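# Sort small circuit boards into two green bins by length

## Task

Put every small circuit board into one of the two green bins, with all the long boards together in one bin and all the short boards together in the other, then open the grippers so nothing is still held.

## Robot and tools

Robot: two 6-joint arms with parallel grippers, named left_arm and right_arm. Those names are labels, not image sides. Bases in the scene frame: left_arm at (-0.016, +0.364, 0) m, right_arm at (-0.041, -0.268, 0) m with a small yaw (quat_wxyz +0.997, 0, 0, -0.075). Scene frame: origin on the table top midway between the arms, +x out over the table, +z up, left_arm on the +y side.

execute_actions takes "actions", a list holding at most one item, plus optional "pictures" (true/false; images come by default).
- Empty list []: no command, just returns the state.
- Motion item {"rows": [...], "steps": n}: n is 1 to 15 control steps of 1/30 s (default 15). Each row is used for one step; if there are fewer rows than steps, the final row repeats.
- Wait item {"steps": n} with no rows: n up to 300; it returns once that many steps have gone by since the previous result, with your reply time counted in.
A refused call moves nothing.

Each row is one flat list of 14 numbers, each within [-1, 1], covering both arms even if one is idle: left_arm waist, shoulder, elbow, wrist pitch, wrist yaw, wrist roll, gripper opening, then the same seven for right_arm.
The six joint numbers are scaled offsets, not poses. They are measured from the joint angles printed in the latest result that shows them; for the second or later call inside one reply (or before any result in the scene has shown angles), from where the arm is when the action begins. They are never relative to the previous row. A value of 1.0 equals 1.202 rad for waist, 1.258 shoulder, 1.238 elbow, 2.073 wrist pitch, 2.022 wrist yaw and 2.022 wrist roll. Joint ranges in rad: waist -2.618..3.054, shoulder 0.000..3.142, elbow 0.000..3.142, wrist pitch -1.571..1.571, wrist yaw -1.571..1.571, wrist roll -2.094..2.094. Asking for more than 0.036 rad beyond a range end gets the call refused; the real end may sit 0.036 rad either way of the stated one, and a target beyond it is clipped there, sometimes reported as "joint sent to its limit" (possibly referring to an earlier action). No such line does not prove there is room left.
The gripper number is absolute: +1 fully open, -1 closed.

Sending all-zero joint offsets is not a pause: it pulls the arm back to the reference angles, and arms can sag a little each action. To hold an arm still, give offsets back to its desired angles in the first call of a reply and zeros after, increasing the aim if a joint keeps falling short.

Motion limits: each joint target is kept within a lead of its measured angle per step (waist 0.202, shoulder 0.258, elbow 0.238, wrist pitch 0.573, yaw and roll 0.522 rad), and if targets would move the gripper more than 70 mm from where it is, all are pulled back proportionally. Big moves therefore take several actions. Between calls and while you think, arms keep heading to the last row's target until everything has nearly stopped or any step is HELD; the simulation keeps running during your replies.

Results: a state line per arm gives end_effector_position (m, scene frame) and end_effector_quat_wxyz. That point is between the finger pads, about 1 cm short of the tips; fingers point along the gripper +z, close along its y. Printed positions can drift from truth, more when reaching far. Joint positions and Joint velocities list per arm the six joints (rad, rad/s) then finger gap (m, m/s; 0.094 m fully open). grip_measured is the opening on the command scale, each gripper off by up to about 1 mm. "joint command not followed" means a clearance check altered or blocked joint targets on some steps; HELD flags steps where all or part of your row was not sent. MOTOR HOT appears from 75 °C; OVER-TEMPERATURE FAULT reports a stop (at 90 °C an arm halts 10 s; at 100 °C it goes limp and falls). Holding loads heats motors, so do not linger while gripping.

Gripping: to keep hold, command an opening about 0.03 below grip_measured (less for a lighter hold). Pads push about 50 to 62 N each, less on very thin parts (under about 2 mm), with a brief harder spike on contact. Occasional tugs on held parts or pushes on loose ones can happen.

zoom_image: {"camera": name, "region": [x0, y0, x1, y1]} in pixels from the top-left, at most 504 by 504, cropping that camera's latest image. Cameras: cam_head_left, cam_head_right, cam_high, cam_low (504x504), cam_left_wrist, cam_right_wrist (616x616 fisheye). Calibration (intrinsics, distortion, T_world_to_cam) is given per camera and may be slightly off; results list cameras whose numbers change. Wrist camera poses follow the arm joints.

read_manual(section="licences") only returns licence text.
finished_scene(scene=current number) ends the scene irreversibly and reports success; the goal must hold at that moment. Replying without any tool call ends everything.

Avoid: knocking or placing anything off the table (fails the task), dropping or slamming parts, hard pushes, and letting the two arms collide or press on each other. Remember the wrist camera mount adds bulk near the hand.

Each tool is called in YAML: its name, and indented under it one key for each argument.

## Session

execute_actions:
  actions: []

Scene clock: 0.00 s of 6800.00 s.
left_arm: end_effector_position=(+0.1928, +0.4297, +0.1483) grip_measured=+1.000 end_effector_quat_wxyz=(-0.033, +0.674, +0.734, -0.074) | right_arm: end_effector_position=(+0.2585, +0.2921, +0.3220) grip_measured=+1.000 end_effector_quat_wxyz=(+0.751, -0.561, +0.327, +0.117)
Joint positions: left_arm=[ 0.312  1.522  1.327 -1.536  0.015  1.798  0.094] | right_arm=[ 1.183  2.079  1.572  0.665 -0.164 -0.862  0.094]
Joint velocities: left_arm=[ 0.012 -0.017 -0.002  0.037  0.022 -0.007  0.   ] | right_arm=[-0.007  0.007 -0.007 -0.051 -0.007  0.022  0.   ]

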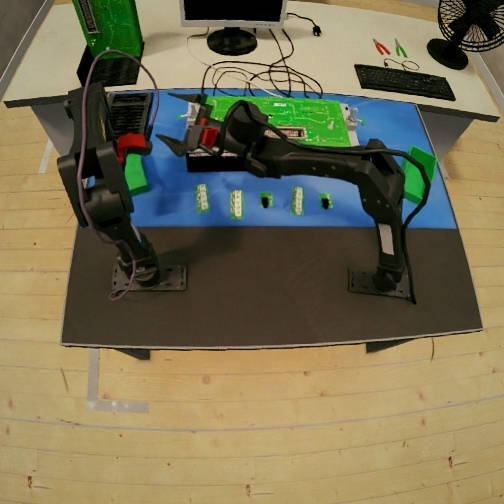

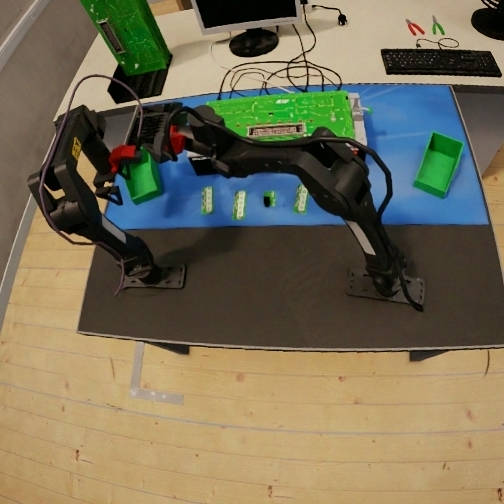

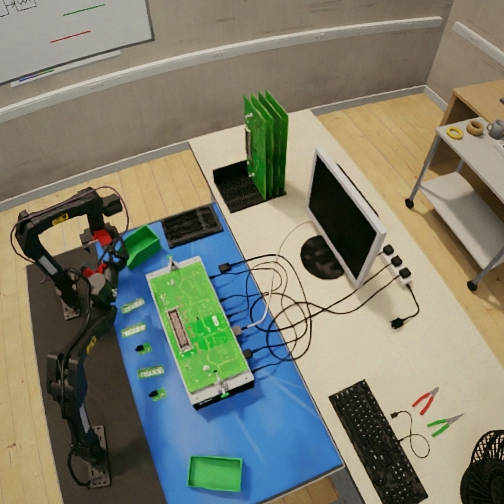

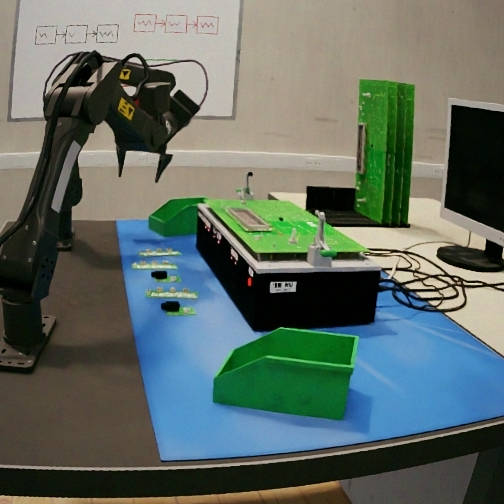

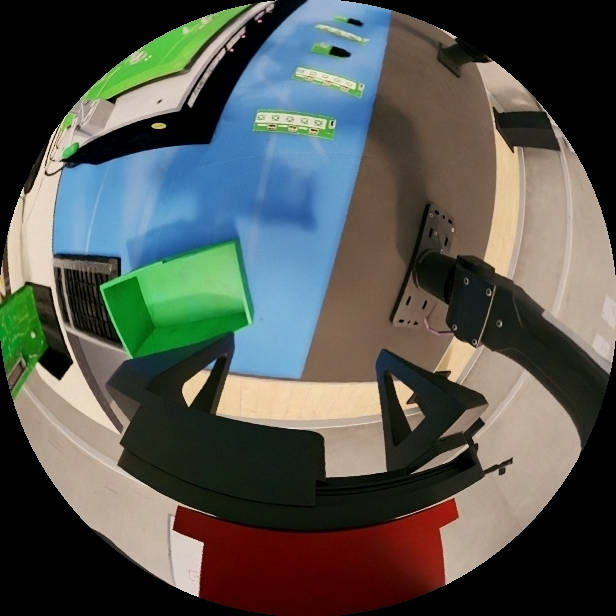

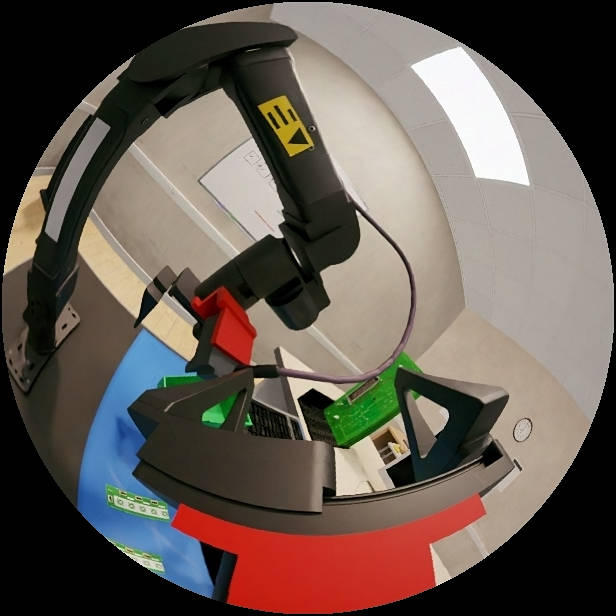

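execute_actions:
  actions:
    - {"rows":[[-0.646,0.098,-0.108,0.201,0,0,1,-0.47,-0.26,-0.209,-0.867,0.081,0,1]]}
  pictures: false

execute_actions:
  actions:
    - {"steps":45}

Scene clock: 32.07 s of 6800.00 s.
left_arm: end_effector_position=(+0.2358, +0.2282, +0.0779) grip_measured=+1.000 end_effector_quat_wxyz=(+0.001, +0.909, +0.416, -0.013) | right_arm: end_effector_position=(+0.4048, +0.0388, +0.1912) grip_measured=+1.000 end_effector_quat_wxyz=(-0.486, +0.587, -0.646, +0.047)
Joint positions: left_arm=[-0.483  1.664  1.203 -1.125  0.022  1.798  0.094] | right_arm=[ 0.737  1.814  1.361 -0.098 -0.047 -0.862  0.094]
Joint velocities: left_arm=[-0.002 -0.007  0.012  0.051  0.022 -0.007  0.   ] | right_arm=[-0.969 -0.081 -0.081 -1.648  0.168  0.037  0.   ]
Steps of this call (steps 1 to 90: nothing new was sent; then 28.57 s passed at rest; steps 91 to 105: all 15 steps of this action). Readings (joint positions):
91: left_arm=[0.294 1.526 1.315 -1.507 0.006 1.798] | right_arm=[1.177 2.064 1.556 0.637 -0.157 -0.862]
92: left_arm=[0.254 1.534 1.295 -1.455 0.001 1.798] | right_arm=[1.166 2.032 1.519 0.587 -0.149 -0.862]
94: left_arm=[0.144 1.580 1.255 -1.353 -0.002 1.798] | right_arm=[1.123 1.967 1.450 0.479 -0.132 -0.862]
98: left_arm=[-0.135 1.660 1.206 -1.196 -0.003 1.798] | right_arm=[0.992 1.870 1.382 0.260 -0.095 -0.862]
105: the state above

Scene clock: 33.57 s of 6800.00 s.
left_arm: end_effector_position=(+0.2383, +0.2317, +0.0779) grip_measured=+1.000 end_effector_quat_wxyz=(-0.000, +0.907, +0.421, -0.010) | right_arm: end_effector_position=(+0.3124, -0.0848, +0.1181) grip_measured=+1.000 end_effector_quat_wxyz=(-0.181, +0.622, -0.761, +0.041)
Joint positions: left_arm=[-0.472  1.664  1.203 -1.123  0.015  1.798  0.094] | right_arm=[ 0.63   1.714  1.353 -0.836  0.005 -0.894  0.094]
Joint velocities: left_arm=[-0.012  0.012 -0.007  0.022 -0.037  0.037  0.   ] | right_arm=[-0.002  0.002 -0.002 -0.037  0.007  0.007  0.   ]
Steps of this call (steps 1 to 45: the robot went on to your last target). Readings (joint positions):
1: left_arm=[-0.481 1.664 1.203 -1.125 0.021 1.798] | right_arm=[0.705 1.811 1.358 -0.150 -0.044 -0.859]
2: left_arm=[-0.477 1.664 1.203 -1.125 0.020 1.798] | right_arm=[0.679 1.803 1.358 -0.179 -0.052 -0.851]
4: left_arm=[-0.473 1.664 1.203 -1.124 0.017 1.798] | right_arm=[0.648 1.772 1.358 -0.258 -0.048 -0.849]
8: left_arm=[-0.472 1.664 1.203 -1.123 0.016 1.798] | right_arm=[0.630 1.733 1.358 -0.386 -0.043 -0.845]
45: the state above
All arms were judged still, so your last target was given up. Only a new action makes them travel on or press farther. Fingers that are still opening or closing keep moving.
camera_calibration (this result's frames):
cam_left_wrist: T_world_to_cam=[[-0.851311, 0.524362, 0.0177283, 0.078637], [0.476583, 0.758727, 0.444075, -0.295375], [0.219405, 0.386495, -0.895814, 0.0401916], [0, 0, 0, 1]] pos_world=[0.198897, 0.16734, 0.165779]
cam_right_wrist: T_world_to_cam=[[0.946387, -0.218926, 0.237534, -0.335358], [-0.230194, -0.97293, 0.0204304, 0.0316192], [0.226631, -0.074014, -0.971164, 0.148314], [0, 0, 0, 1]] pos_world=[0.291044, -0.0316779, 0.22305]

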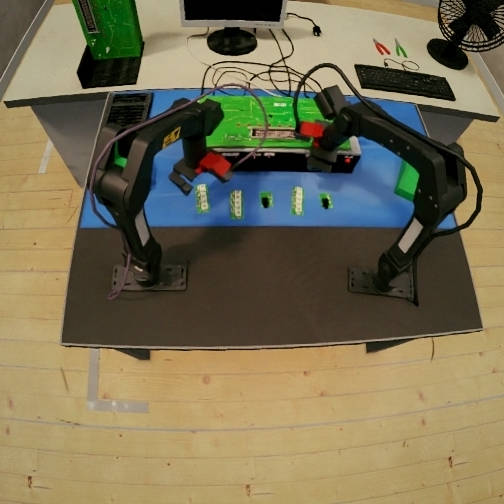

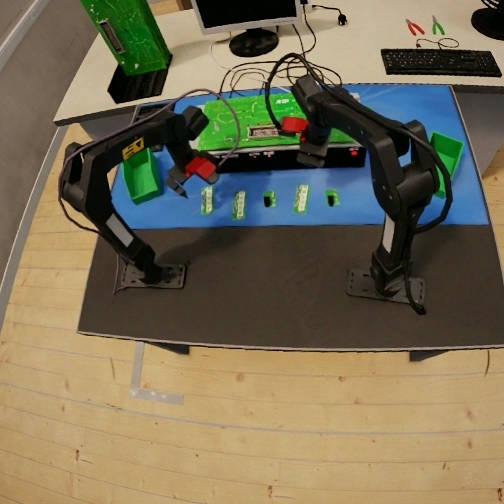

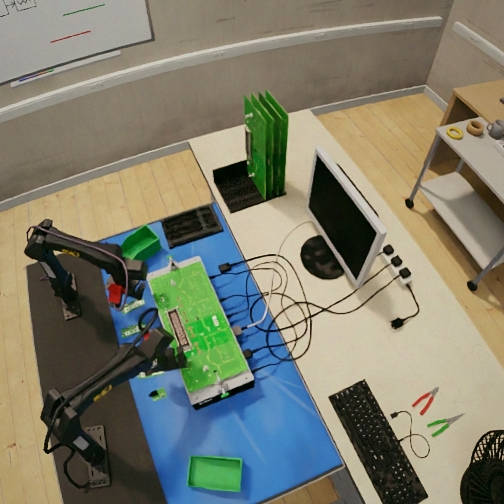

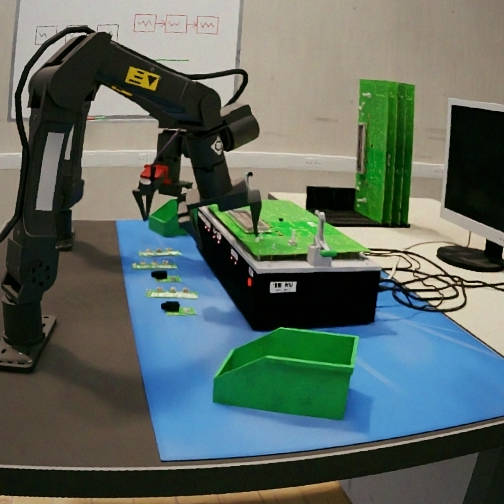

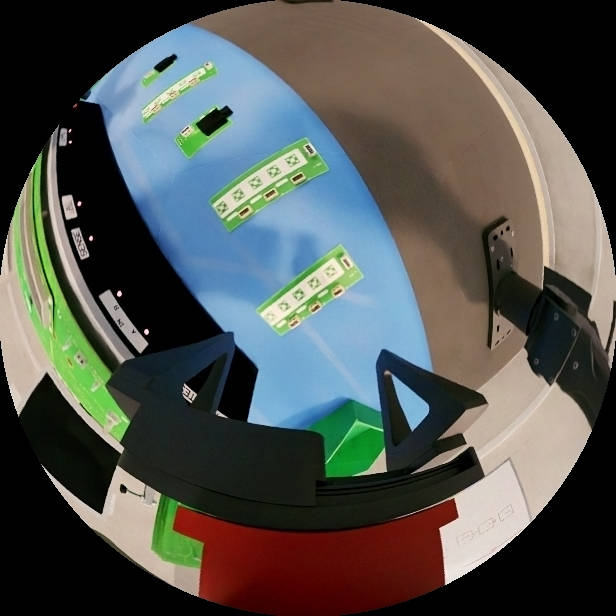

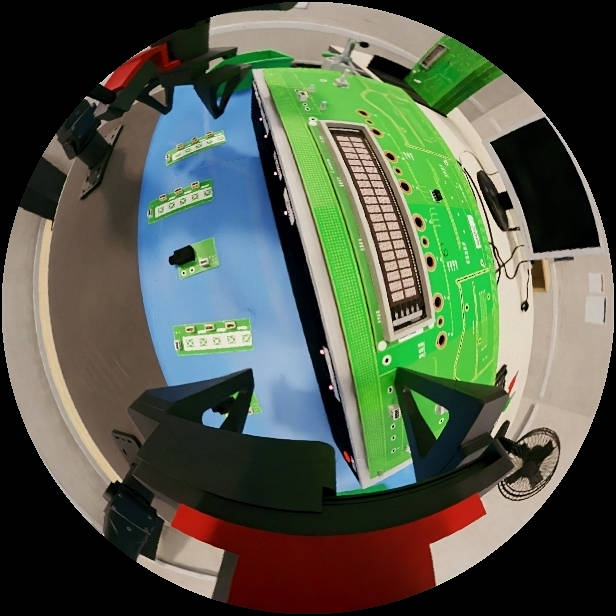

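execute_actions:
  actions:
    - {"rows":[[0,0,0,0,0,-0.504,1,0,-0.08,0,0,0,0.5,1]]}
  pictures: false

execute_actions:
  actions:
    - {"steps":10}

Scene clock: 39.47 s of 6800.00 s.
left_arm: end_effector_position=(+0.2385, +0.2318, +0.0779) grip_measured=+1.000 end_effector_quat_wxyz=(-0.005, +0.613, +0.790, -0.009) | right_arm: end_effector_position=(+0.3137, -0.0835, +0.1535) grip_measured=+1.000 end_effector_quat_wxyz=(+0.228, -0.205, +0.950, +0.060)
Joint positions: left_arm=[-0.472  1.664  1.203 -1.123  0.015  0.845  0.094] | right_arm=[ 0.631  1.625  1.354 -0.823  0.005  0.054  0.094]
Joint velocities: left_arm=[-0.007  0.002 -0.022 -0.051  0.037 -0.447  0.   ] | right_arm=[ 0.002  0.007  0.017 -0.007  0.007  0.33   0.   ]
Steps of this call (steps 1 to 90: nothing new was sent; then 2.40 s passed at rest; steps 91 to 105: all 15 steps of this action). Readings (joint positions):
91: left_arm=[-0.472 1.664 1.203 -1.123 0.015 1.717] | right_arm=[0.630 1.701 1.354 -0.820 0.005 -0.817]
92: left_arm=[-0.472 1.664 1.203 -1.123 0.015 1.617] | right_arm=[0.631 1.686 1.354 -0.818 0.005 -0.718]
94: left_arm=[-0.472 1.664 1.203 -1.123 0.015 1.419] | right_arm=[0.631 1.651 1.354 -0.820 0.005 -0.519]
98: left_arm=[-0.472 1.664 1.203 -1.123 0.015 1.064] | right_arm=[0.631 1.625 1.354 -0.820 0.005 -0.165]
105: the state above

Scene clock: 39.80 s of 6800.00 s.
left_arm: end_effector_position=(+0.2385, +0.2318, +0.0779) grip_measured=+1.000 end_effector_quat_wxyz=(-0.005, +0.592, +0.806, -0.008) | right_arm: end_effector_position=(+0.3137, -0.0835, +0.1535) grip_measured=+1.000 end_effector_quat_wxyz=(+0.226, -0.181, +0.955, +0.066)
Joint positions: left_arm=[-0.472  1.664  1.203 -1.123  0.015  0.794  0.094] | right_arm=[ 0.631  1.625  1.354 -0.823  0.005  0.105  0.094]
Joint velocities: left_arm=[-0.007 -0.027 -0.012 -0.022 -0.037 -0.066  0.   ] | right_arm=[-0.002 -0.027  0.007 -0.037 -0.051  0.051  0.   ]
Steps of this call (steps 1 to 10: the robot went on to your last target). Readings (joint positions):
1: left_arm=[-0.472 1.664 1.203 -1.123 0.015 0.834] | right_arm=[0.631 1.625 1.354 -0.823 0.005 0.065]
2: left_arm=[-0.472 1.664 1.203 -1.123 0.015 0.824] | right_arm=[0.631 1.625 1.354 -0.823 0.005 0.074]
4: left_arm=[-0.472 1.664 1.203 -1.123 0.015 0.811] | right_arm=[0.631 1.625 1.354 -0.823 0.005 0.087]
8: left_arm=[-0.472 1.664 1.203 -1.123 0.015 0.798] | right_arm=[0.631 1.625 1.354 -0.823 0.005 0.101]
10: the state above
camera_calibration (this result's frames):
cam_left_wrist: T_world_to_cam=[[-0.899369, -0.436449, 0.0254615, 0.312258], [-0.377157, 0.804007, 0.459702, -0.103576], [-0.221108, 0.403839, -0.887708, 0.140548], [0, 0, 0, 1]] pos_world=[0.272847, 0.162801, 0.164429]
cam_right_wrist: T_world_to_cam=[[0.390843, -0.915852, -0.0919588, -0.178052], [-0.905521, -0.364652, -0.216932, 0.331464], [0.165145, 0.168057, -0.971846, 0.222035], [0, 0, 0, 1]] pos_world=[0.33307, -0.0795144, 0.271316]

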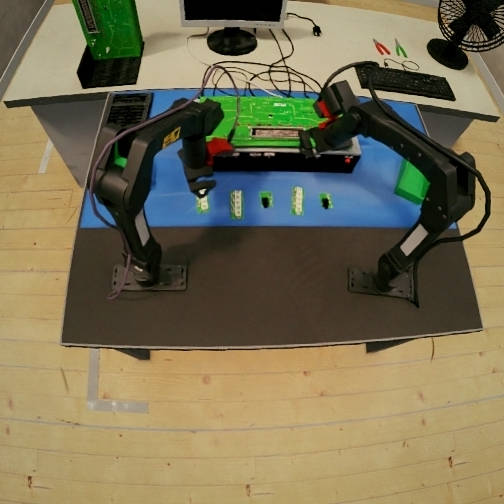

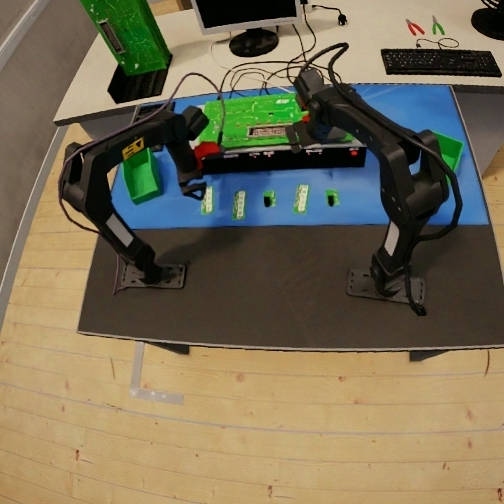

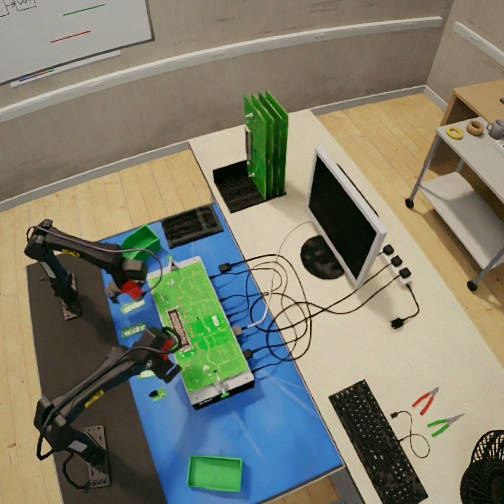

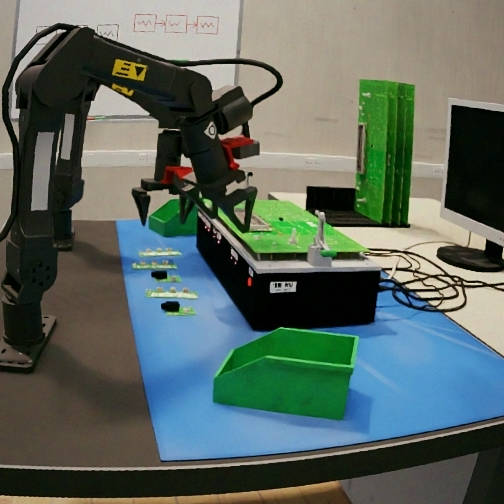

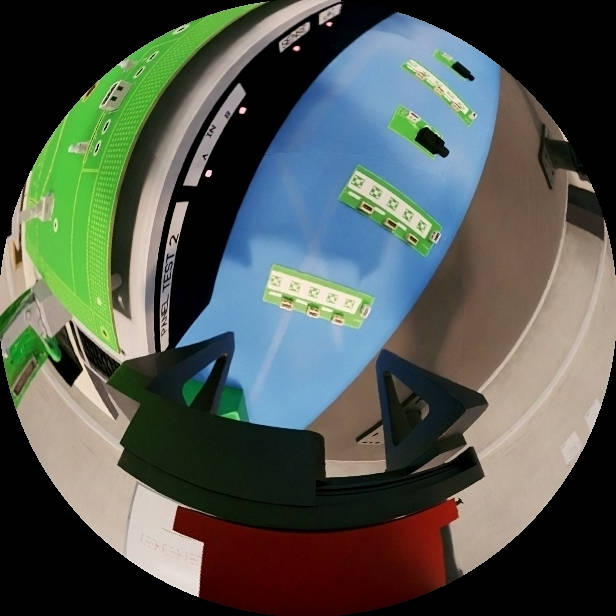

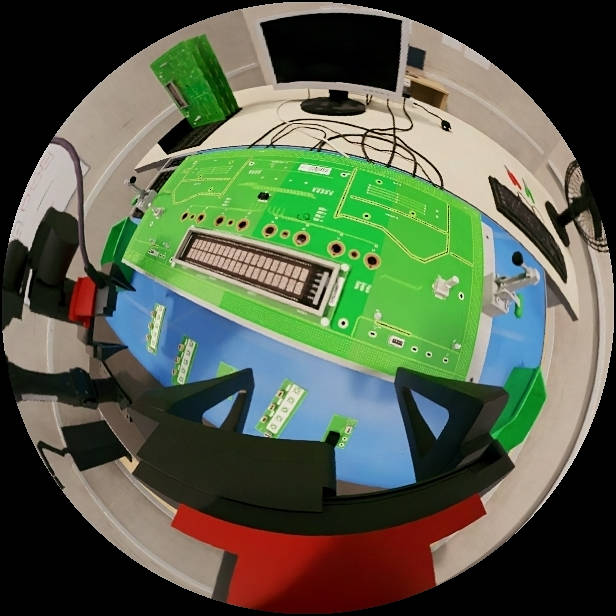

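execute_actions:
  actions:
    - {"rows":[[0,0,0,0,0,-0.59,1,0,0,0,0,0,0.198,1],[0,0,0,0,0,-0.59,1,0,0,0,0,0,0.198,1],[0,0,0,0,0,-0.59,1,0,0,0,0,0,0.198,1],[0,0,0,0,0,-0.59,1,0,0,0,0,0,0.198,1],[0,0,0,0,0,-0.59,1,0,0,0,0,0,0.198,1],[0,0,0,0,0,-0.59,1,0,0,-0.033,-0.149,0,0.198,1],[0,0.059,-0.159,0.137,0,-0.59,1,0,0.101,-0.033,-0.149,0,0.198,1]]}
  pictures: false

execute_actions:
  actions:
    - {"steps":30}

Scene clock: 48.23 s of 6800.00 s.
left_arm: end_effector_position=(+0.2567, +0.2200, +0.0370) grip_measured=+1.000 end_effector_quat_wxyz=(+0.046, +0.098, +0.994, -0.024) | right_arm: end_effector_position=(+0.2459, -0.1188, +0.0733) grip_measured=+1.000 end_effector_quat_wxyz=(+0.011, +0.002, +1.000, +0.003)
Joint positions: left_arm=[-0.482  1.687  1.053 -0.835  0.01  -0.287  0.094] | right_arm=[ 0.631  1.772  1.309 -1.087  0.005  0.485  0.094]
Joint velocities: left_arm=[ 0.002  0.012 -0.037  0.359  0.037 -0.608  0.   ] | right_arm=[-0.002  0.012  0.017 -0.359 -0.066  0.007  0.   ]
Steps of this call (steps 1 to 30: the robot went on to your last target; steps 31 to 90: nothing new was sent; then 4.93 s passed at rest; steps 91 to 105: all 15 steps of this action). Readings (joint positions):
91: left_arm=[-0.472 1.664 1.203 -1.123 0.015 0.707] | right_arm=[0.631 1.625 1.354 -0.823 0.005 0.172]
92: left_arm=[-0.472 1.664 1.203 -1.123 0.015 0.607] | right_arm=[0.631 1.625 1.354 -0.823 0.005 0.238]
94: left_arm=[-0.472 1.664 1.203 -1.123 0.015 0.409] | right_arm=[0.631 1.625 1.354 -0.823 0.005 0.333]
98: left_arm=[-0.472 1.667 1.129 -1.016 0.015 0.015] | right_arm=[0.631 1.651 1.354 -0.936 0.005 0.430]
105: the state above

Scene clock: 49.23 s of 6800.00 s.
left_arm: end_effector_position=(+0.2649, +0.2163, +0.0352) grip_measured=+1.000 end_effector_quat_wxyz=(+0.061, +0.057, +0.996, -0.031) | right_arm: end_effector_position=(+0.2398, -0.1219, +0.0732) grip_measured=+1.000 end_effector_quat_wxyz=(-0.002, +0.009, +1.000, -0.004)
Joint positions: left_arm=[-0.482  1.693  1.048 -0.789  0.007 -0.371  0.094] | right_arm=[ 0.631  1.772  1.309 -1.114  0.005  0.498  0.094]
Joint velocities: left_arm=[ 0.002 -0.022 -0.012 -0.022 -0.11   0.022  0.   ] | right_arm=[-0.022  0.002  0.007  0.007  0.051 -0.066  0.   ]
Steps of this call (steps 1 to 30: the robot went on to your last target). Readings (joint positions):
1: left_arm=[-0.482 1.688 1.052 -0.825 0.009 -0.304] | right_arm=[0.631 1.772 1.309 -1.096 0.005 0.487]
2: left_arm=[-0.482 1.689 1.051 -0.817 0.009 -0.317] | right_arm=[0.631 1.772 1.309 -1.100 0.005 0.490]
4: left_arm=[-0.482 1.690 1.050 -0.807 0.009 -0.336] | right_arm=[0.631 1.772 1.309 -1.106 0.005 0.493]
8: left_arm=[-0.482 1.692 1.049 -0.796 0.009 -0.356] | right_arm=[0.631 1.772 1.309 -1.112 0.005 0.496]
30: the state above
All arms were judged still, so your last target was given up. Only a new action makes them travel on or press farther. Fingers that are still opening or closing keep moving.
camera_calibration (this result's frames):
cam_left_wrist: T_world_to_cam=[[0.0305052, -0.996389, 0.0792406, 0.203295], [-0.936098, -0.000686298, 0.351739, 0.264383], [-0.350414, -0.0849068, -0.932738, 0.256362], [0, 0, 0, 1]] pos_world=[0.33112, 0.224509, 0.130015]
cam_right_wrist: T_world_to_cam=[[-0.0240734, -0.998721, -0.0444655, -0.105841], [-0.966652, 0.0119108, 0.255817, 0.259127], [-0.25496, 0.049141, -0.965702, 0.248533], [0, 0, 0, 1]] pos_world=[0.311304, -0.121005, 0.169014]

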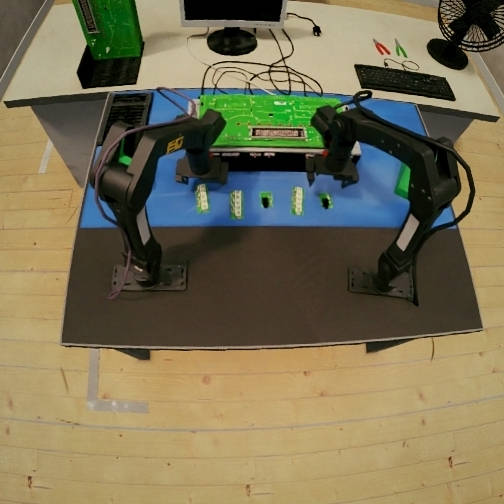

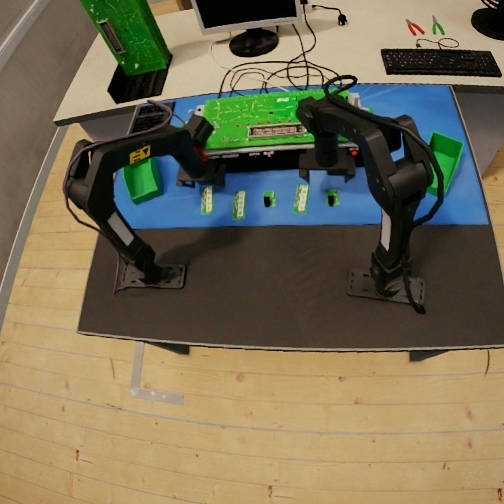

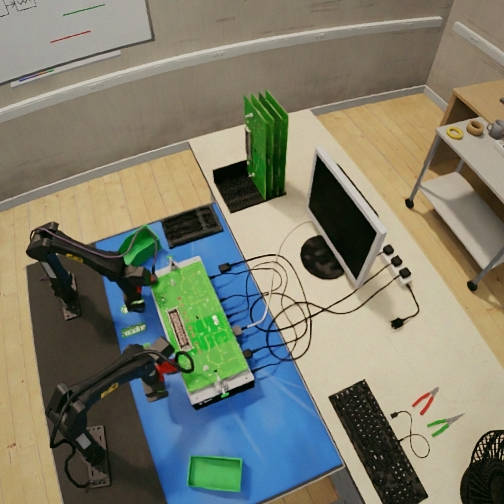

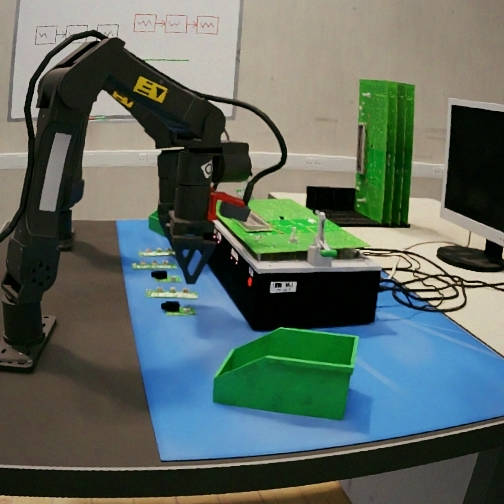

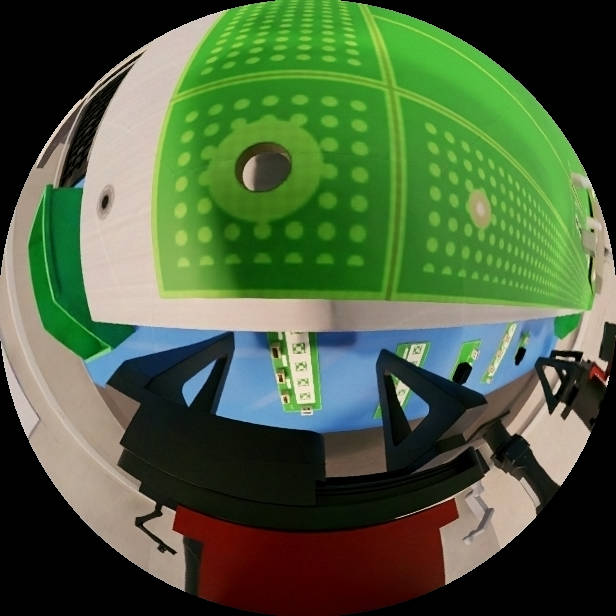

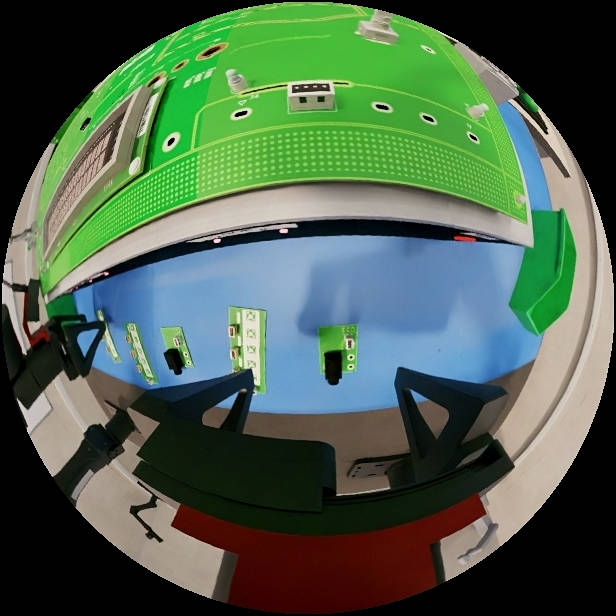

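execute_actions:
  actions:
    - {"rows":[[0.015,-0.262,-0.388,0.2,0,-0.015,1,-0.014,-0.216,-0.507,0.368,0,-0.01,1]]}
  pictures: false

execute_actions:
  actions:
    - {"steps":30}

Scene clock: 61.10 s of 6800.00 s.
left_arm: end_effector_position=(+0.2290, +0.2389, +0.0229) grip_measured=+1.000 end_effector_quat_wxyz=(+0.175, +0.038, +0.980, -0.082) | right_arm: end_effector_position=(+0.2338, -0.1273, +0.0235) grip_measured=+1.000 end_effector_quat_wxyz=(+0.175, +0.002, +0.981, +0.086)
Joint positions: left_arm=[-0.473  1.346  0.596 -0.431  0.001 -0.398  0.094] | right_arm=[ 0.626  1.485  0.71  -0.404  0.008  0.478  0.094]
Joint velocities: left_arm=[ 0.007 -0.002  0.002  0.022 -0.022 -0.022  0.   ] | right_arm=[ 0.002  0.002 -0.007 -0.051 -0.007  0.007  0.   ]
Steps of this call (steps 1 to 90: nothing new was sent; then 8.37 s passed at rest; steps 91 to 105: all 15 steps of this action). Readings (joint positions):
91: left_arm=[-0.481 1.654 1.000 -0.705 0.006 -0.374] | right_arm=[0.631 1.735 1.258 -1.022 0.005 0.496]
92: left_arm=[-0.479 1.581 0.918 -0.615 0.007 -0.377] | right_arm=[0.631 1.670 1.168 -0.892 0.005 0.494]
94: left_arm=[-0.474 1.422 0.758 -0.520 0.007 -0.383] | right_arm=[0.628 1.547 1.006 -0.702 0.005 0.491]
98: left_arm=[-0.475 1.348 0.599 -0.446 0.003 -0.384] | right_arm=[0.625 1.493 0.748 -0.488 0.005 0.488]
105: the state above

Scene clock: 62.10 s of 6800.00 s.
left_arm: end_effector_position=(+0.2291, +0.2389, +0.0229) grip_measured=+1.000 end_effector_quat_wxyz=(+0.175, +0.036, +0.980, -0.083) | right_arm: end_effector_position=(+0.2338, -0.1273, +0.0235) grip_measured=+1.000 end_effector_quat_wxyz=(+0.175, +0.002, +0.981, +0.086)
Joint positions: left_arm=[-0.473  1.346  0.596 -0.43   0.001 -0.401  0.094] | right_arm=[ 0.626  1.485  0.71  -0.404  0.008  0.478  0.094]
Joint velocities: left_arm=[-0.012 -0.007  0.002 -0.037  0.037 -0.037  0.   ] | right_arm=[-0.002  0.002 -0.002 -0.007 -0.037  0.007  0.   ]
Steps of this call (steps 1 to 15: the robot went on to your last target; steps 16 to 30: nothing new was sent). Readings (joint positions):
1: left_arm=[-0.473 1.346 0.596 -0.431 0.001 -0.399] | right_arm=[0.626 1.485 0.710 -0.404 0.008 0.478]
2: left_arm=[-0.473 1.346 0.596 -0.431 0.001 -0.399] | right_arm=[0.626 1.485 0.710 -0.404 0.008 0.478]
4: left_arm=[-0.473 1.346 0.596 -0.431 0.001 -0.400] | right_arm=[0.626 1.485 0.710 -0.404 0.008 0.478]
8: left_arm=[-0.473 1.346 0.596 -0.431 0.001 -0.401] | right_arm=[0.626 1.485 0.710 -0.404 0.008 0.478]
30: the state above
All arms were judged still, so your last target was given up. Only a new action makes them travel on or press farther. Fingers that are still opening or closing keep moving.
camera_calibration (this result's frames):
cam_left_wrist: T_world_to_cam=[[0.0377338, -0.978079, 0.204789, 0.218938], [-0.990636, -0.00970353, 0.136187, 0.254803], [-0.131215, -0.20801, -0.969286, 0.21429], [0, 0, 0, 1]] pos_world=[0.272274, 0.261186, 0.128171]
cam_right_wrist: T_world_to_cam=[[0.037756, -0.974949, -0.2192, -0.120912], [-0.994954, -0.016272, -0.0990014, 0.277484], [0.0929545, 0.221832, -0.970644, 0.139936], [0, 0, 0, 1]] pos_world=[0.267641, -0.14441, 0.136795]

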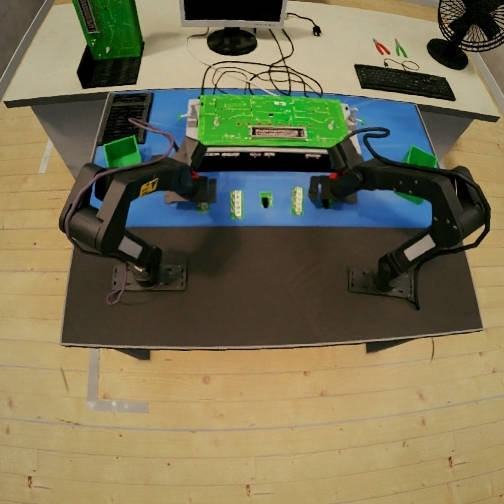

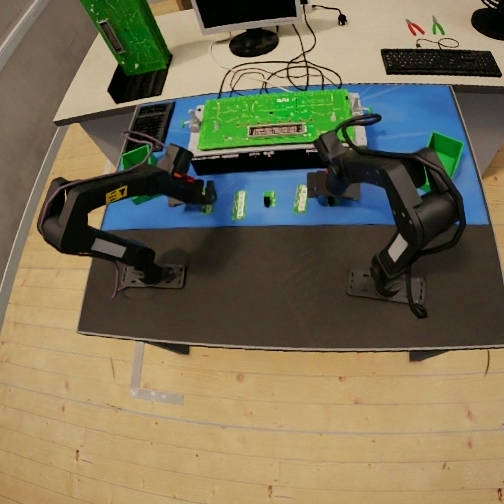

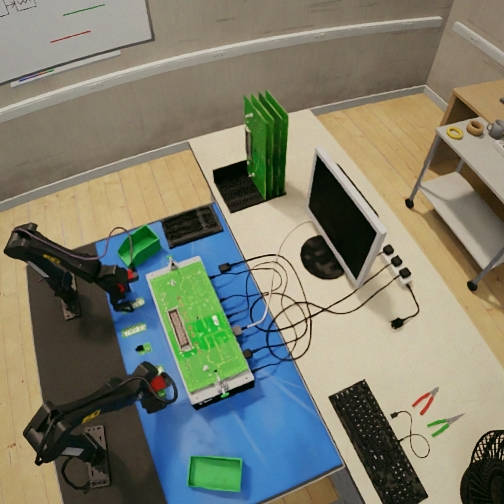

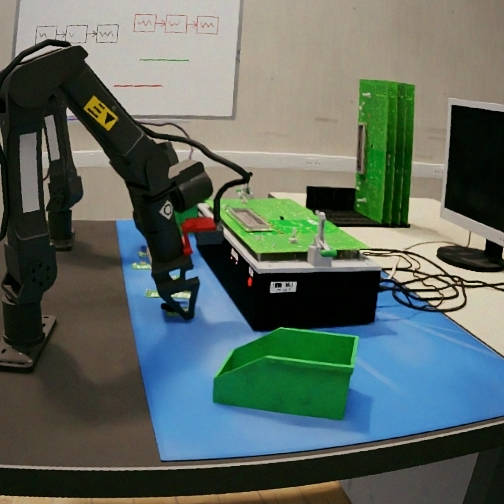

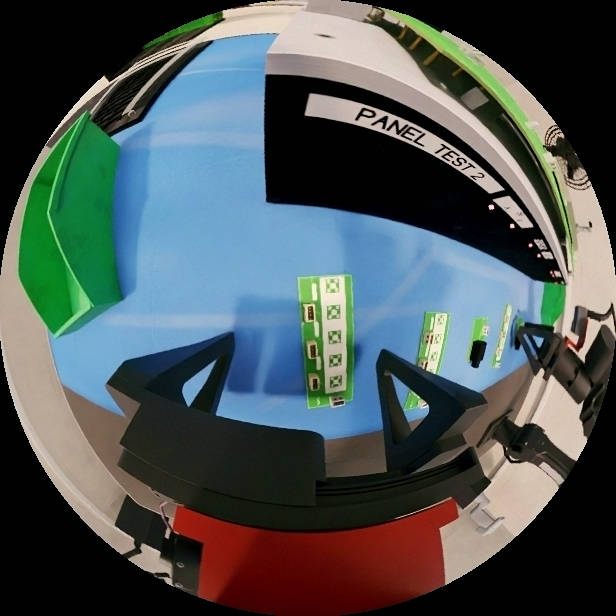

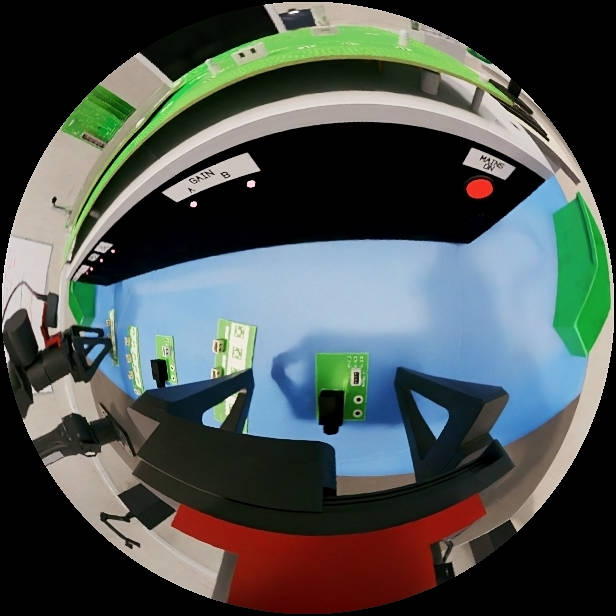

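execute_actions:
  actions:
    - {"rows":[[0,0.03,0,0,0,0,1,0,0.03,0,0,0,0,1]],"steps":8}
  pictures: false

execute_actions:
  actions:
    - {"rows":[[0,0,0,0,0,0,-1,0,0,0,0,0,0,-1]]}
  pictures: false

execute_actions:
  actions:
    - {"steps":15}
  pictures: false

Scene clock: 65.73 s of 6800.00 s.
left_arm: end_effector_position=(+0.2287, +0.2391, +0.0228) grip_measured=+1.000 end_effector_quat_wxyz=(+0.174, +0.036, +0.981, -0.082) | right_arm: end_effector_position=(+0.2337, -0.1274, +0.0234) grip_measured=+1.000 end_effector_quat_wxyz=(+0.174, +0.002, +0.981, +0.086)
Joint positions: left_arm=[-0.473  1.346  0.596 -0.432  0.001 -0.401  0.094] | right_arm=[ 0.626  1.485  0.71  -0.405  0.008  0.478  0.094]
Joint velocities: left_arm=[ 0.002 -0.002  0.012 -0.037 -0.022 -0.007  0.   ] | right_arm=[-0.007  0.007 -0.012 -0.081 -0.037  0.007  0.   ]
Steps of this call (steps 1 to 90: nothing new was sent; then 0.37 s passed at rest; steps 91 to 98: all 8 steps of this action). Readings (joint positions):
91: left_arm=[-0.473 1.346 0.596 -0.432 0.001 -0.401] | right_arm=[0.626 1.485 0.710 -0.405 0.008 0.478]
92: left_arm=[-0.473 1.346 0.596 -0.432 0.001 -0.401] | right_arm=[0.626 1.485 0.710 -0.405 0.008 0.478]
94: left_arm=[-0.473 1.346 0.596 -0.432 0.001 -0.401] | right_arm=[0.626 1.485 0.710 -0.405 0.008 0.478]
98: the state above

Scene clock: 66.23 s of 6800.00 s.
left_arm: end_effector_position=(+0.2292, +0.2398, +0.0228) grip_measured=-0.970 end_effector_quat_wxyz=(+0.175, +0.036, +0.981, -0.080) | right_arm: end_effector_position=(+0.2345, -0.1280, +0.0236) grip_measured=-0.976 end_effector_quat_wxyz=(+0.177, +0.003, +0.981, +0.084)
Joint positions: left_arm=[-0.473  1.346  0.596 -0.432 -0.003 -0.401  0.001] | right_arm=[ 0.626  1.485  0.71  -0.403  0.013  0.478  0.001]
Joint velocities: left_arm=[ 0.017 -0.002 -0.007  0.037 -0.037 -0.037  0.001] | right_arm=[-0.012  0.007 -0.007 -0.051  0.022 -0.022  0.   ]
Steps of this call (steps 1 to 15: all 15 steps of this action). Readings (joint positions):
1: left_arm=[-0.473 1.346 0.596 -0.433 -0.006 -0.401] | right_arm=[0.626 1.485 0.710 -0.405 0.012 0.478]
2: left_arm=[-0.473 1.346 0.596 -0.433 -0.009 -0.401] | right_arm=[0.626 1.485 0.710 -0.405 0.014 0.478]
4: left_arm=[-0.473 1.346 0.596 -0.432 -0.006 -0.401] | right_arm=[0.626 1.485 0.710 -0.405 0.012 0.478]
8: left_arm=[-0.473 1.346 0.596 -0.432 -0.004 -0.401] | right_arm=[0.626 1.485 0.710 -0.405 0.012 0.478]
15: the state above

Scene clock: 66.73 s of 6800.00 s.
left_arm: end_effector_position=(+0.2292, +0.2398, +0.0228) grip_measured=-0.970 end_effector_quat_wxyz=(+0.175, +0.036, +0.981, -0.080) | right_arm: end_effector_position=(+0.2345, -0.1280, +0.0236) grip_measured=-0.976 end_effector_quat_wxyz=(+0.177, +0.003, +0.981, +0.084)
Joint positions: left_arm=[-0.473  1.346  0.596 -0.432 -0.003 -0.401  0.001] | right_arm=[ 0.626  1.485  0.71  -0.403  0.013  0.478  0.001]
Joint velocities: left_arm=[-0.007 -0.007 -0.012 -0.022  0.007 -0.051 -0.001] | right_arm=[-0.017 -0.002  0.012  0.007  0.007 -0.095  0.001]
Steps of this call (steps 1 to 15: the robot went on to your last target). Readings (joint positions):
1: left_arm=[-0.473 1.346 0.596 -0.432 -0.003 -0.401] | right_arm=[0.626 1.485 0.710 -0.403 0.013 0.478]
2: left_arm=[-0.473 1.346 0.596 -0.432 -0.003 -0.401] | right_arm=[0.626 1.485 0.710 -0.403 0.013 0.478]
4: left_arm=[-0.473 1.346 0.596 -0.432 -0.003 -0.401] | right_arm=[0.626 1.485 0.710 -0.403 0.013 0.478]
8: left_arm=[-0.473 1.346 0.596 -0.432 -0.003 -0.401] | right_arm=[0.626 1.485 0.710 -0.403 0.013 0.478]
15: the state above
All arms were judged still, so your last target was given up. Only a new action makes them travel on or press farther. Fingers that are still opening or closing keep moving.

execute_actions:
  actions:
    - {"rows":[[0,0,0,0,0,0,1,0,0,0,0,0,0,1]],"steps":12}
  pictures: false

execute_actions:
  actions:
    - {"rows":[[0,0.06,0,0,0,0,1,0,0.06,0,0,0,0,1]],"steps":10}
  pictures: false

Scene clock: 69.77 s of 6800.00 s.
left_arm: end_effector_position=(+0.2289, +0.2369, +0.0232) grip_measured=+1.000 end_effector_quat_wxyz=(+0.174, +0.037, +0.980, -0.088) | right_arm: end_effector_position=(+0.2344, -0.1264, +0.0238) grip_measured=+1.000 end_effector_quat_wxyz=(+0.176, +0.002, +0.980, +0.088)
Joint positions: left_arm=[-0.473  1.346  0.596 -0.427  0.011 -0.401  0.094] | right_arm=[ 0.626  1.485  0.71  -0.4    0.005  0.478  0.094]
Joint velocities: left_arm=[ 0.012 -0.012  0.022 -0.022  0.037 -0.037  0.   ] | right_arm=[-0.012 -0.007  0.007  0.037 -0.081 -0.022  0.   ]
Steps of this call (steps 1 to 79: nothing new was sent; steps 80 to 91: all 12 steps of this action). Readings (joint positions):
80: left_arm=[-0.473 1.346 0.596 -0.432 -0.003 -0.401] | right_arm=[0.626 1.485 0.710 -0.403 0.014 0.478]
81: left_arm=[-0.473 1.346 0.596 -0.432 -0.003 -0.401] | right_arm=[0.626 1.485 0.710 -0.403 0.014 0.478]
83: left_arm=[-0.473 1.346 0.596 -0.432 -0.003 -0.401] | right_arm=[0.626 1.485 0.710 -0.403 0.014 0.478]
87: left_arm=[-0.473 1.346 0.596 -0.428 0.009 -0.401] | right_arm=[0.626 1.485 0.710 -0.401 0.008 0.478]
91: the state above

Scene clock: 70.10 s of 6800.00 s.
left_arm: end_effector_position=(+0.2291, +0.2368, +0.0217) grip_measured=+1.000 end_effector_quat_wxyz=(+0.167, +0.037, +0.982, -0.084) | right_arm: end_effector_position=(+0.2344, -0.1265, +0.0220) grip_measured=+1.000 end_effector_quat_wxyz=(+0.172, +0.002, +0.981, +0.086)
Joint positions: left_arm=[-0.473  1.364  0.61  -0.44   0.011 -0.402  0.094] | right_arm=[ 0.626  1.496  0.716 -0.405  0.005  0.479  0.094]
Joint velocities: left_arm=[ 0.012  0.017 -0.022  0.037 -0.051 -0.022  0.   ] | right_arm=[-0.002 -0.022  0.002  0.037  0.066 -0.037  0.   ]
Steps of this call (steps 1 to 10: all 10 steps of this action). Readings (joint positions):
1: left_arm=[-0.473 1.351 0.596 -0.427 0.012 -0.401] | right_arm=[0.626 1.490 0.710 -0.400 0.004 0.478]
2: left_arm=[-0.473 1.358 0.602 -0.431 0.011 -0.402] | right_arm=[0.626 1.495 0.714 -0.402 0.005 0.479]
4: left_arm=[-0.473 1.363 0.608 -0.438 0.011 -0.402] | right_arm=[0.626 1.496 0.716 -0.405 0.005 0.479]
8: left_arm=[-0.473 1.364 0.610 -0.440 0.011 -0.402] | right_arm=[0.626 1.496 0.716 -0.405 0.005 0.479]
10: the state above

execute_actions:
  actions: []

Scene clock: 71.80 s of 6800.00 s.
left_arm: end_effector_position=(+0.2291, +0.2368, +0.0217) grip_measured=+1.000 end_effector_quat_wxyz=(+0.167, +0.037, +0.982, -0.084) | right_arm: end_effector_position=(+0.2344, -0.1265, +0.0220) grip_measured=+1.000 end_effector_quat_wxyz=(+0.172, +0.002, +0.981, +0.086)
Joint positions: left_arm=[-0.473  1.364  0.61  -0.44   0.011 -0.402  0.094] | right_arm=[ 0.626  1.496  0.716 -0.405  0.005  0.479  0.094]
Joint velocities: left_arm=[-0.002 -0.017 -0.027  0.007 -0.007  0.066  0.   ] | right_arm=[ 0.007  0.007  0.012 -0.007  0.081 -0.007  0.   ]
Steps of this call (steps 1 to 15: the robot went on to your last target; steps 16 to 51: nothing new was sent). Readings (joint positions):
1: left_arm=[-0.473 1.364 0.610 -0.440 0.011 -0.402] | right_arm=[0.626 1.496 0.716 -0.405 0.005 0.479]
2: left_arm=[-0.473 1.364 0.610 -0.440 0.011 -0.402] | right_arm=[0.626 1.496 0.716 -0.405 0.005 0.479]
4: left_arm=[-0.473 1.364 0.610 -0.440 0.011 -0.402] | right_arm=[0.626 1.496 0.716 -0.405 0.005 0.479]
8: left_arm=[-0.473 1.364 0.610 -0.440 0.011 -0.402] | right_arm=[0.626 1.496 0.716 -0.405 0.005 0.479]
51: the state above
All arms were judged still, so your last target was given up. Only a new action makes them travel on or press farther. Fingers that are still opening or closing keep moving.
camera_calibration (this result's frames):
cam_left_wrist: T_world_to_cam=[[0.0385298, -0.977688, 0.206497, 0.216851], [-0.988181, -0.00659669, 0.15315, 0.253276], [-0.14837, -0.209957, -0.966387, 0.217039], [0, 0, 0, 1]] pos_world=[0.27413, 0.259252, 0.126175]
cam_right_wrist: T_world_to_cam=[[0.0368573, -0.975071, -0.21881, -0.120213], [-0.99557, -0.0168753, -0.0924973, 0.277811], [0.086499, 0.22125, -0.971373, 0.139774], [0, 0, 0, 1]] pos_world=[0.26892, -0.143453, 0.135166]

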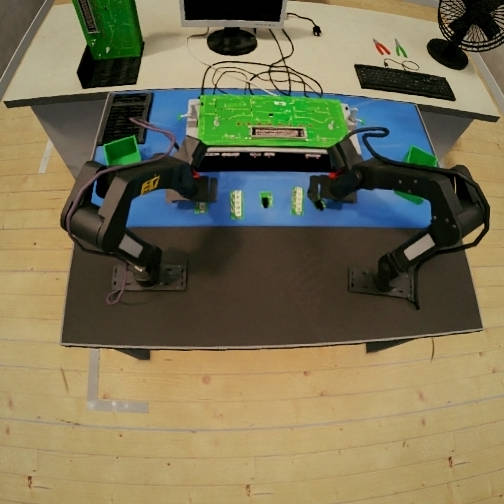

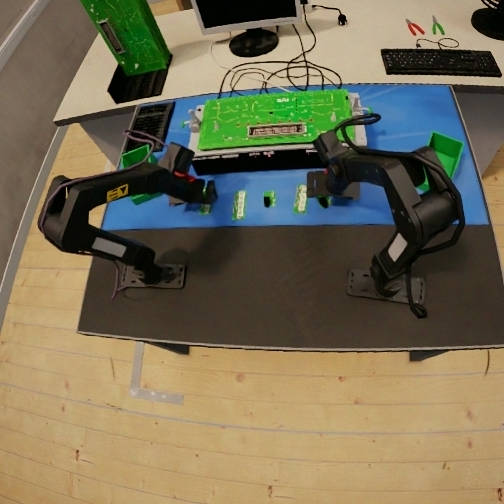

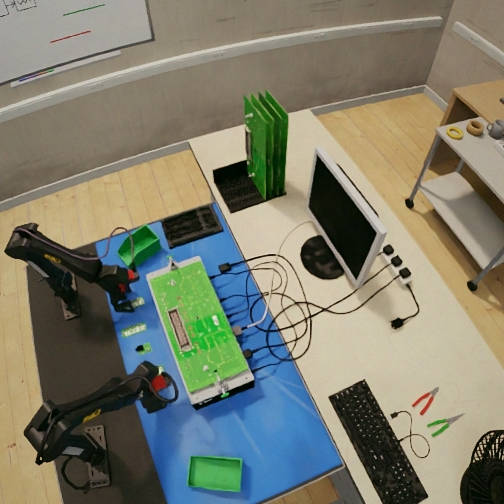

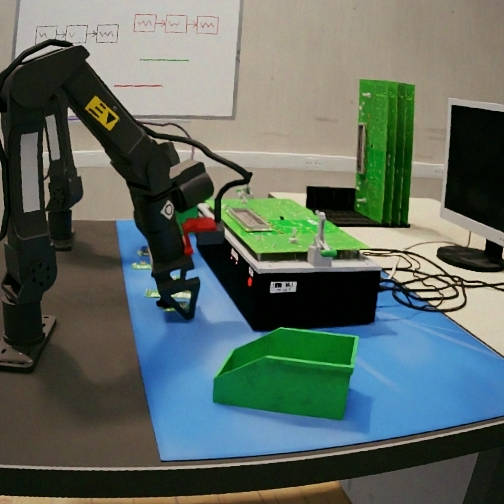

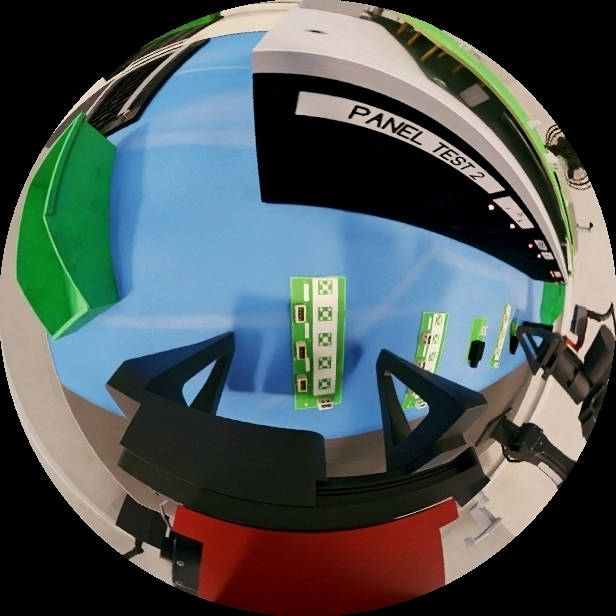

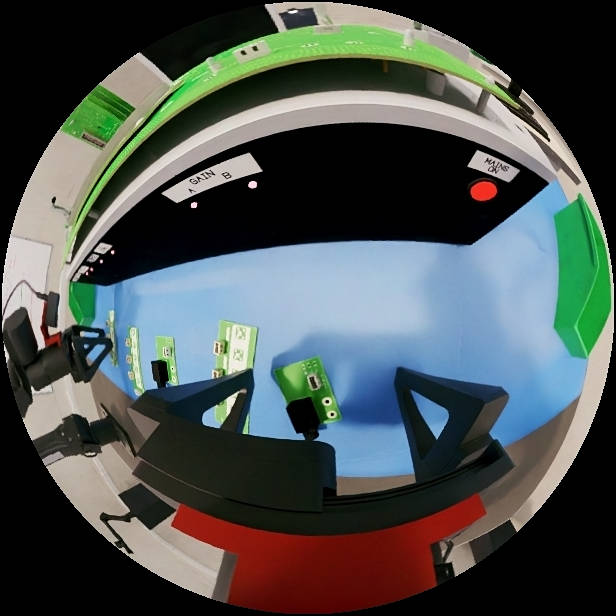

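execute_actions:
  actions:
    - {"rows":[[0,0.03,0,0,0,0,-1,0,0.03,0,0,0,0,-1]]}
  pictures: false

execute_actions:
  actions:
    - {"steps":10}
  pictures: false

Scene clock: 75.20 s of 6800.00 s.
left_arm: end_effector_position=(+0.2304, +0.2407, +0.0176) grip_measured=-0.936 end_effector_quat_wxyz=(+0.164, +0.034, +0.983, -0.073) | right_arm: end_effector_position=(+0.2363, -0.1319, +0.0175) grip_measured=-0.943 end_effector_quat_wxyz=(+0.172, +0.006, +0.983, +0.071)
Joint positions: left_arm=[-0.471  1.384  0.611 -0.437 -0.008 -0.402  0.003] | right_arm=[ 0.623  1.514  0.716 -0.4    0.031  0.479  0.003]
Joint velocities: left_arm=[-0.002 -0.002 -0.002 -0.022  0.051  0.037 -0.   ] | right_arm=[-0.017 -0.017  0.007 -0.007 -0.066 -0.022  0.001]
Steps of this call (steps 1 to 87: nothing new was sent; steps 88 to 102: all 15 steps of this action). Readings (joint positions):
88: left_arm=[-0.473 1.364 0.611 -0.444 0.003 -0.402] | right_arm=[0.626 1.496 0.716 -0.407 0.015 0.479]
89: left_arm=[-0.472 1.368 0.611 -0.444 -0.011 -0.402] | right_arm=[0.624 1.498 0.716 -0.411 0.033 0.478]
91: left_arm=[-0.471 1.377 0.611 -0.444 -0.026 -0.402] | right_arm=[0.622 1.506 0.716 -0.411 0.047 0.478]
95: left_arm=[-0.471 1.384 0.611 -0.440 -0.019 -0.402] | right_arm=[0.623 1.513 0.716 -0.402 0.033 0.479]
102: the state above

Scene clock: 75.53 s of 6800.00 s.
left_arm: end_effector_position=(+0.2302, +0.2401, +0.0176) grip_measured=-0.936 end_effector_quat_wxyz=(+0.164, +0.034, +0.983, -0.074) | right_arm: end_effector_position=(+0.2363, -0.1319, +0.0175) grip_measured=-0.943 end_effector_quat_wxyz=(+0.172, +0.006, +0.983, +0.071)
Joint positions: left_arm=[-0.471  1.384  0.611 -0.437 -0.004 -0.402  0.003] | right_arm=[ 0.623  1.514  0.716 -0.4    0.031  0.479  0.003]
Joint velocities: left_arm=[ 0.002  0.002 -0.017  0.051  0.007  0.037 -0.   ] | right_arm=[ 0.007 -0.002  0.007  0.022 -0.007 -0.066  0.   ]
Steps of this call (steps 1 to 10: the robot went on to your last target). Readings (joint positions):
1: left_arm=[-0.471 1.384 0.611 -0.437 -0.007 -0.402] | right_arm=[0.623 1.514 0.716 -0.400 0.031 0.479]
2: left_arm=[-0.471 1.384 0.611 -0.437 -0.006 -0.402] | right_arm=[0.623 1.514 0.716 -0.400 0.031 0.479]
4: left_arm=[-0.471 1.384 0.611 -0.437 -0.006 -0.402] | right_arm=[0.623 1.514 0.716 -0.400 0.031 0.479]
8: left_arm=[-0.471 1.384 0.611 -0.437 -0.004 -0.402] | right_arm=[0.623 1.514 0.716 -0.400 0.031 0.479]
10: the state above


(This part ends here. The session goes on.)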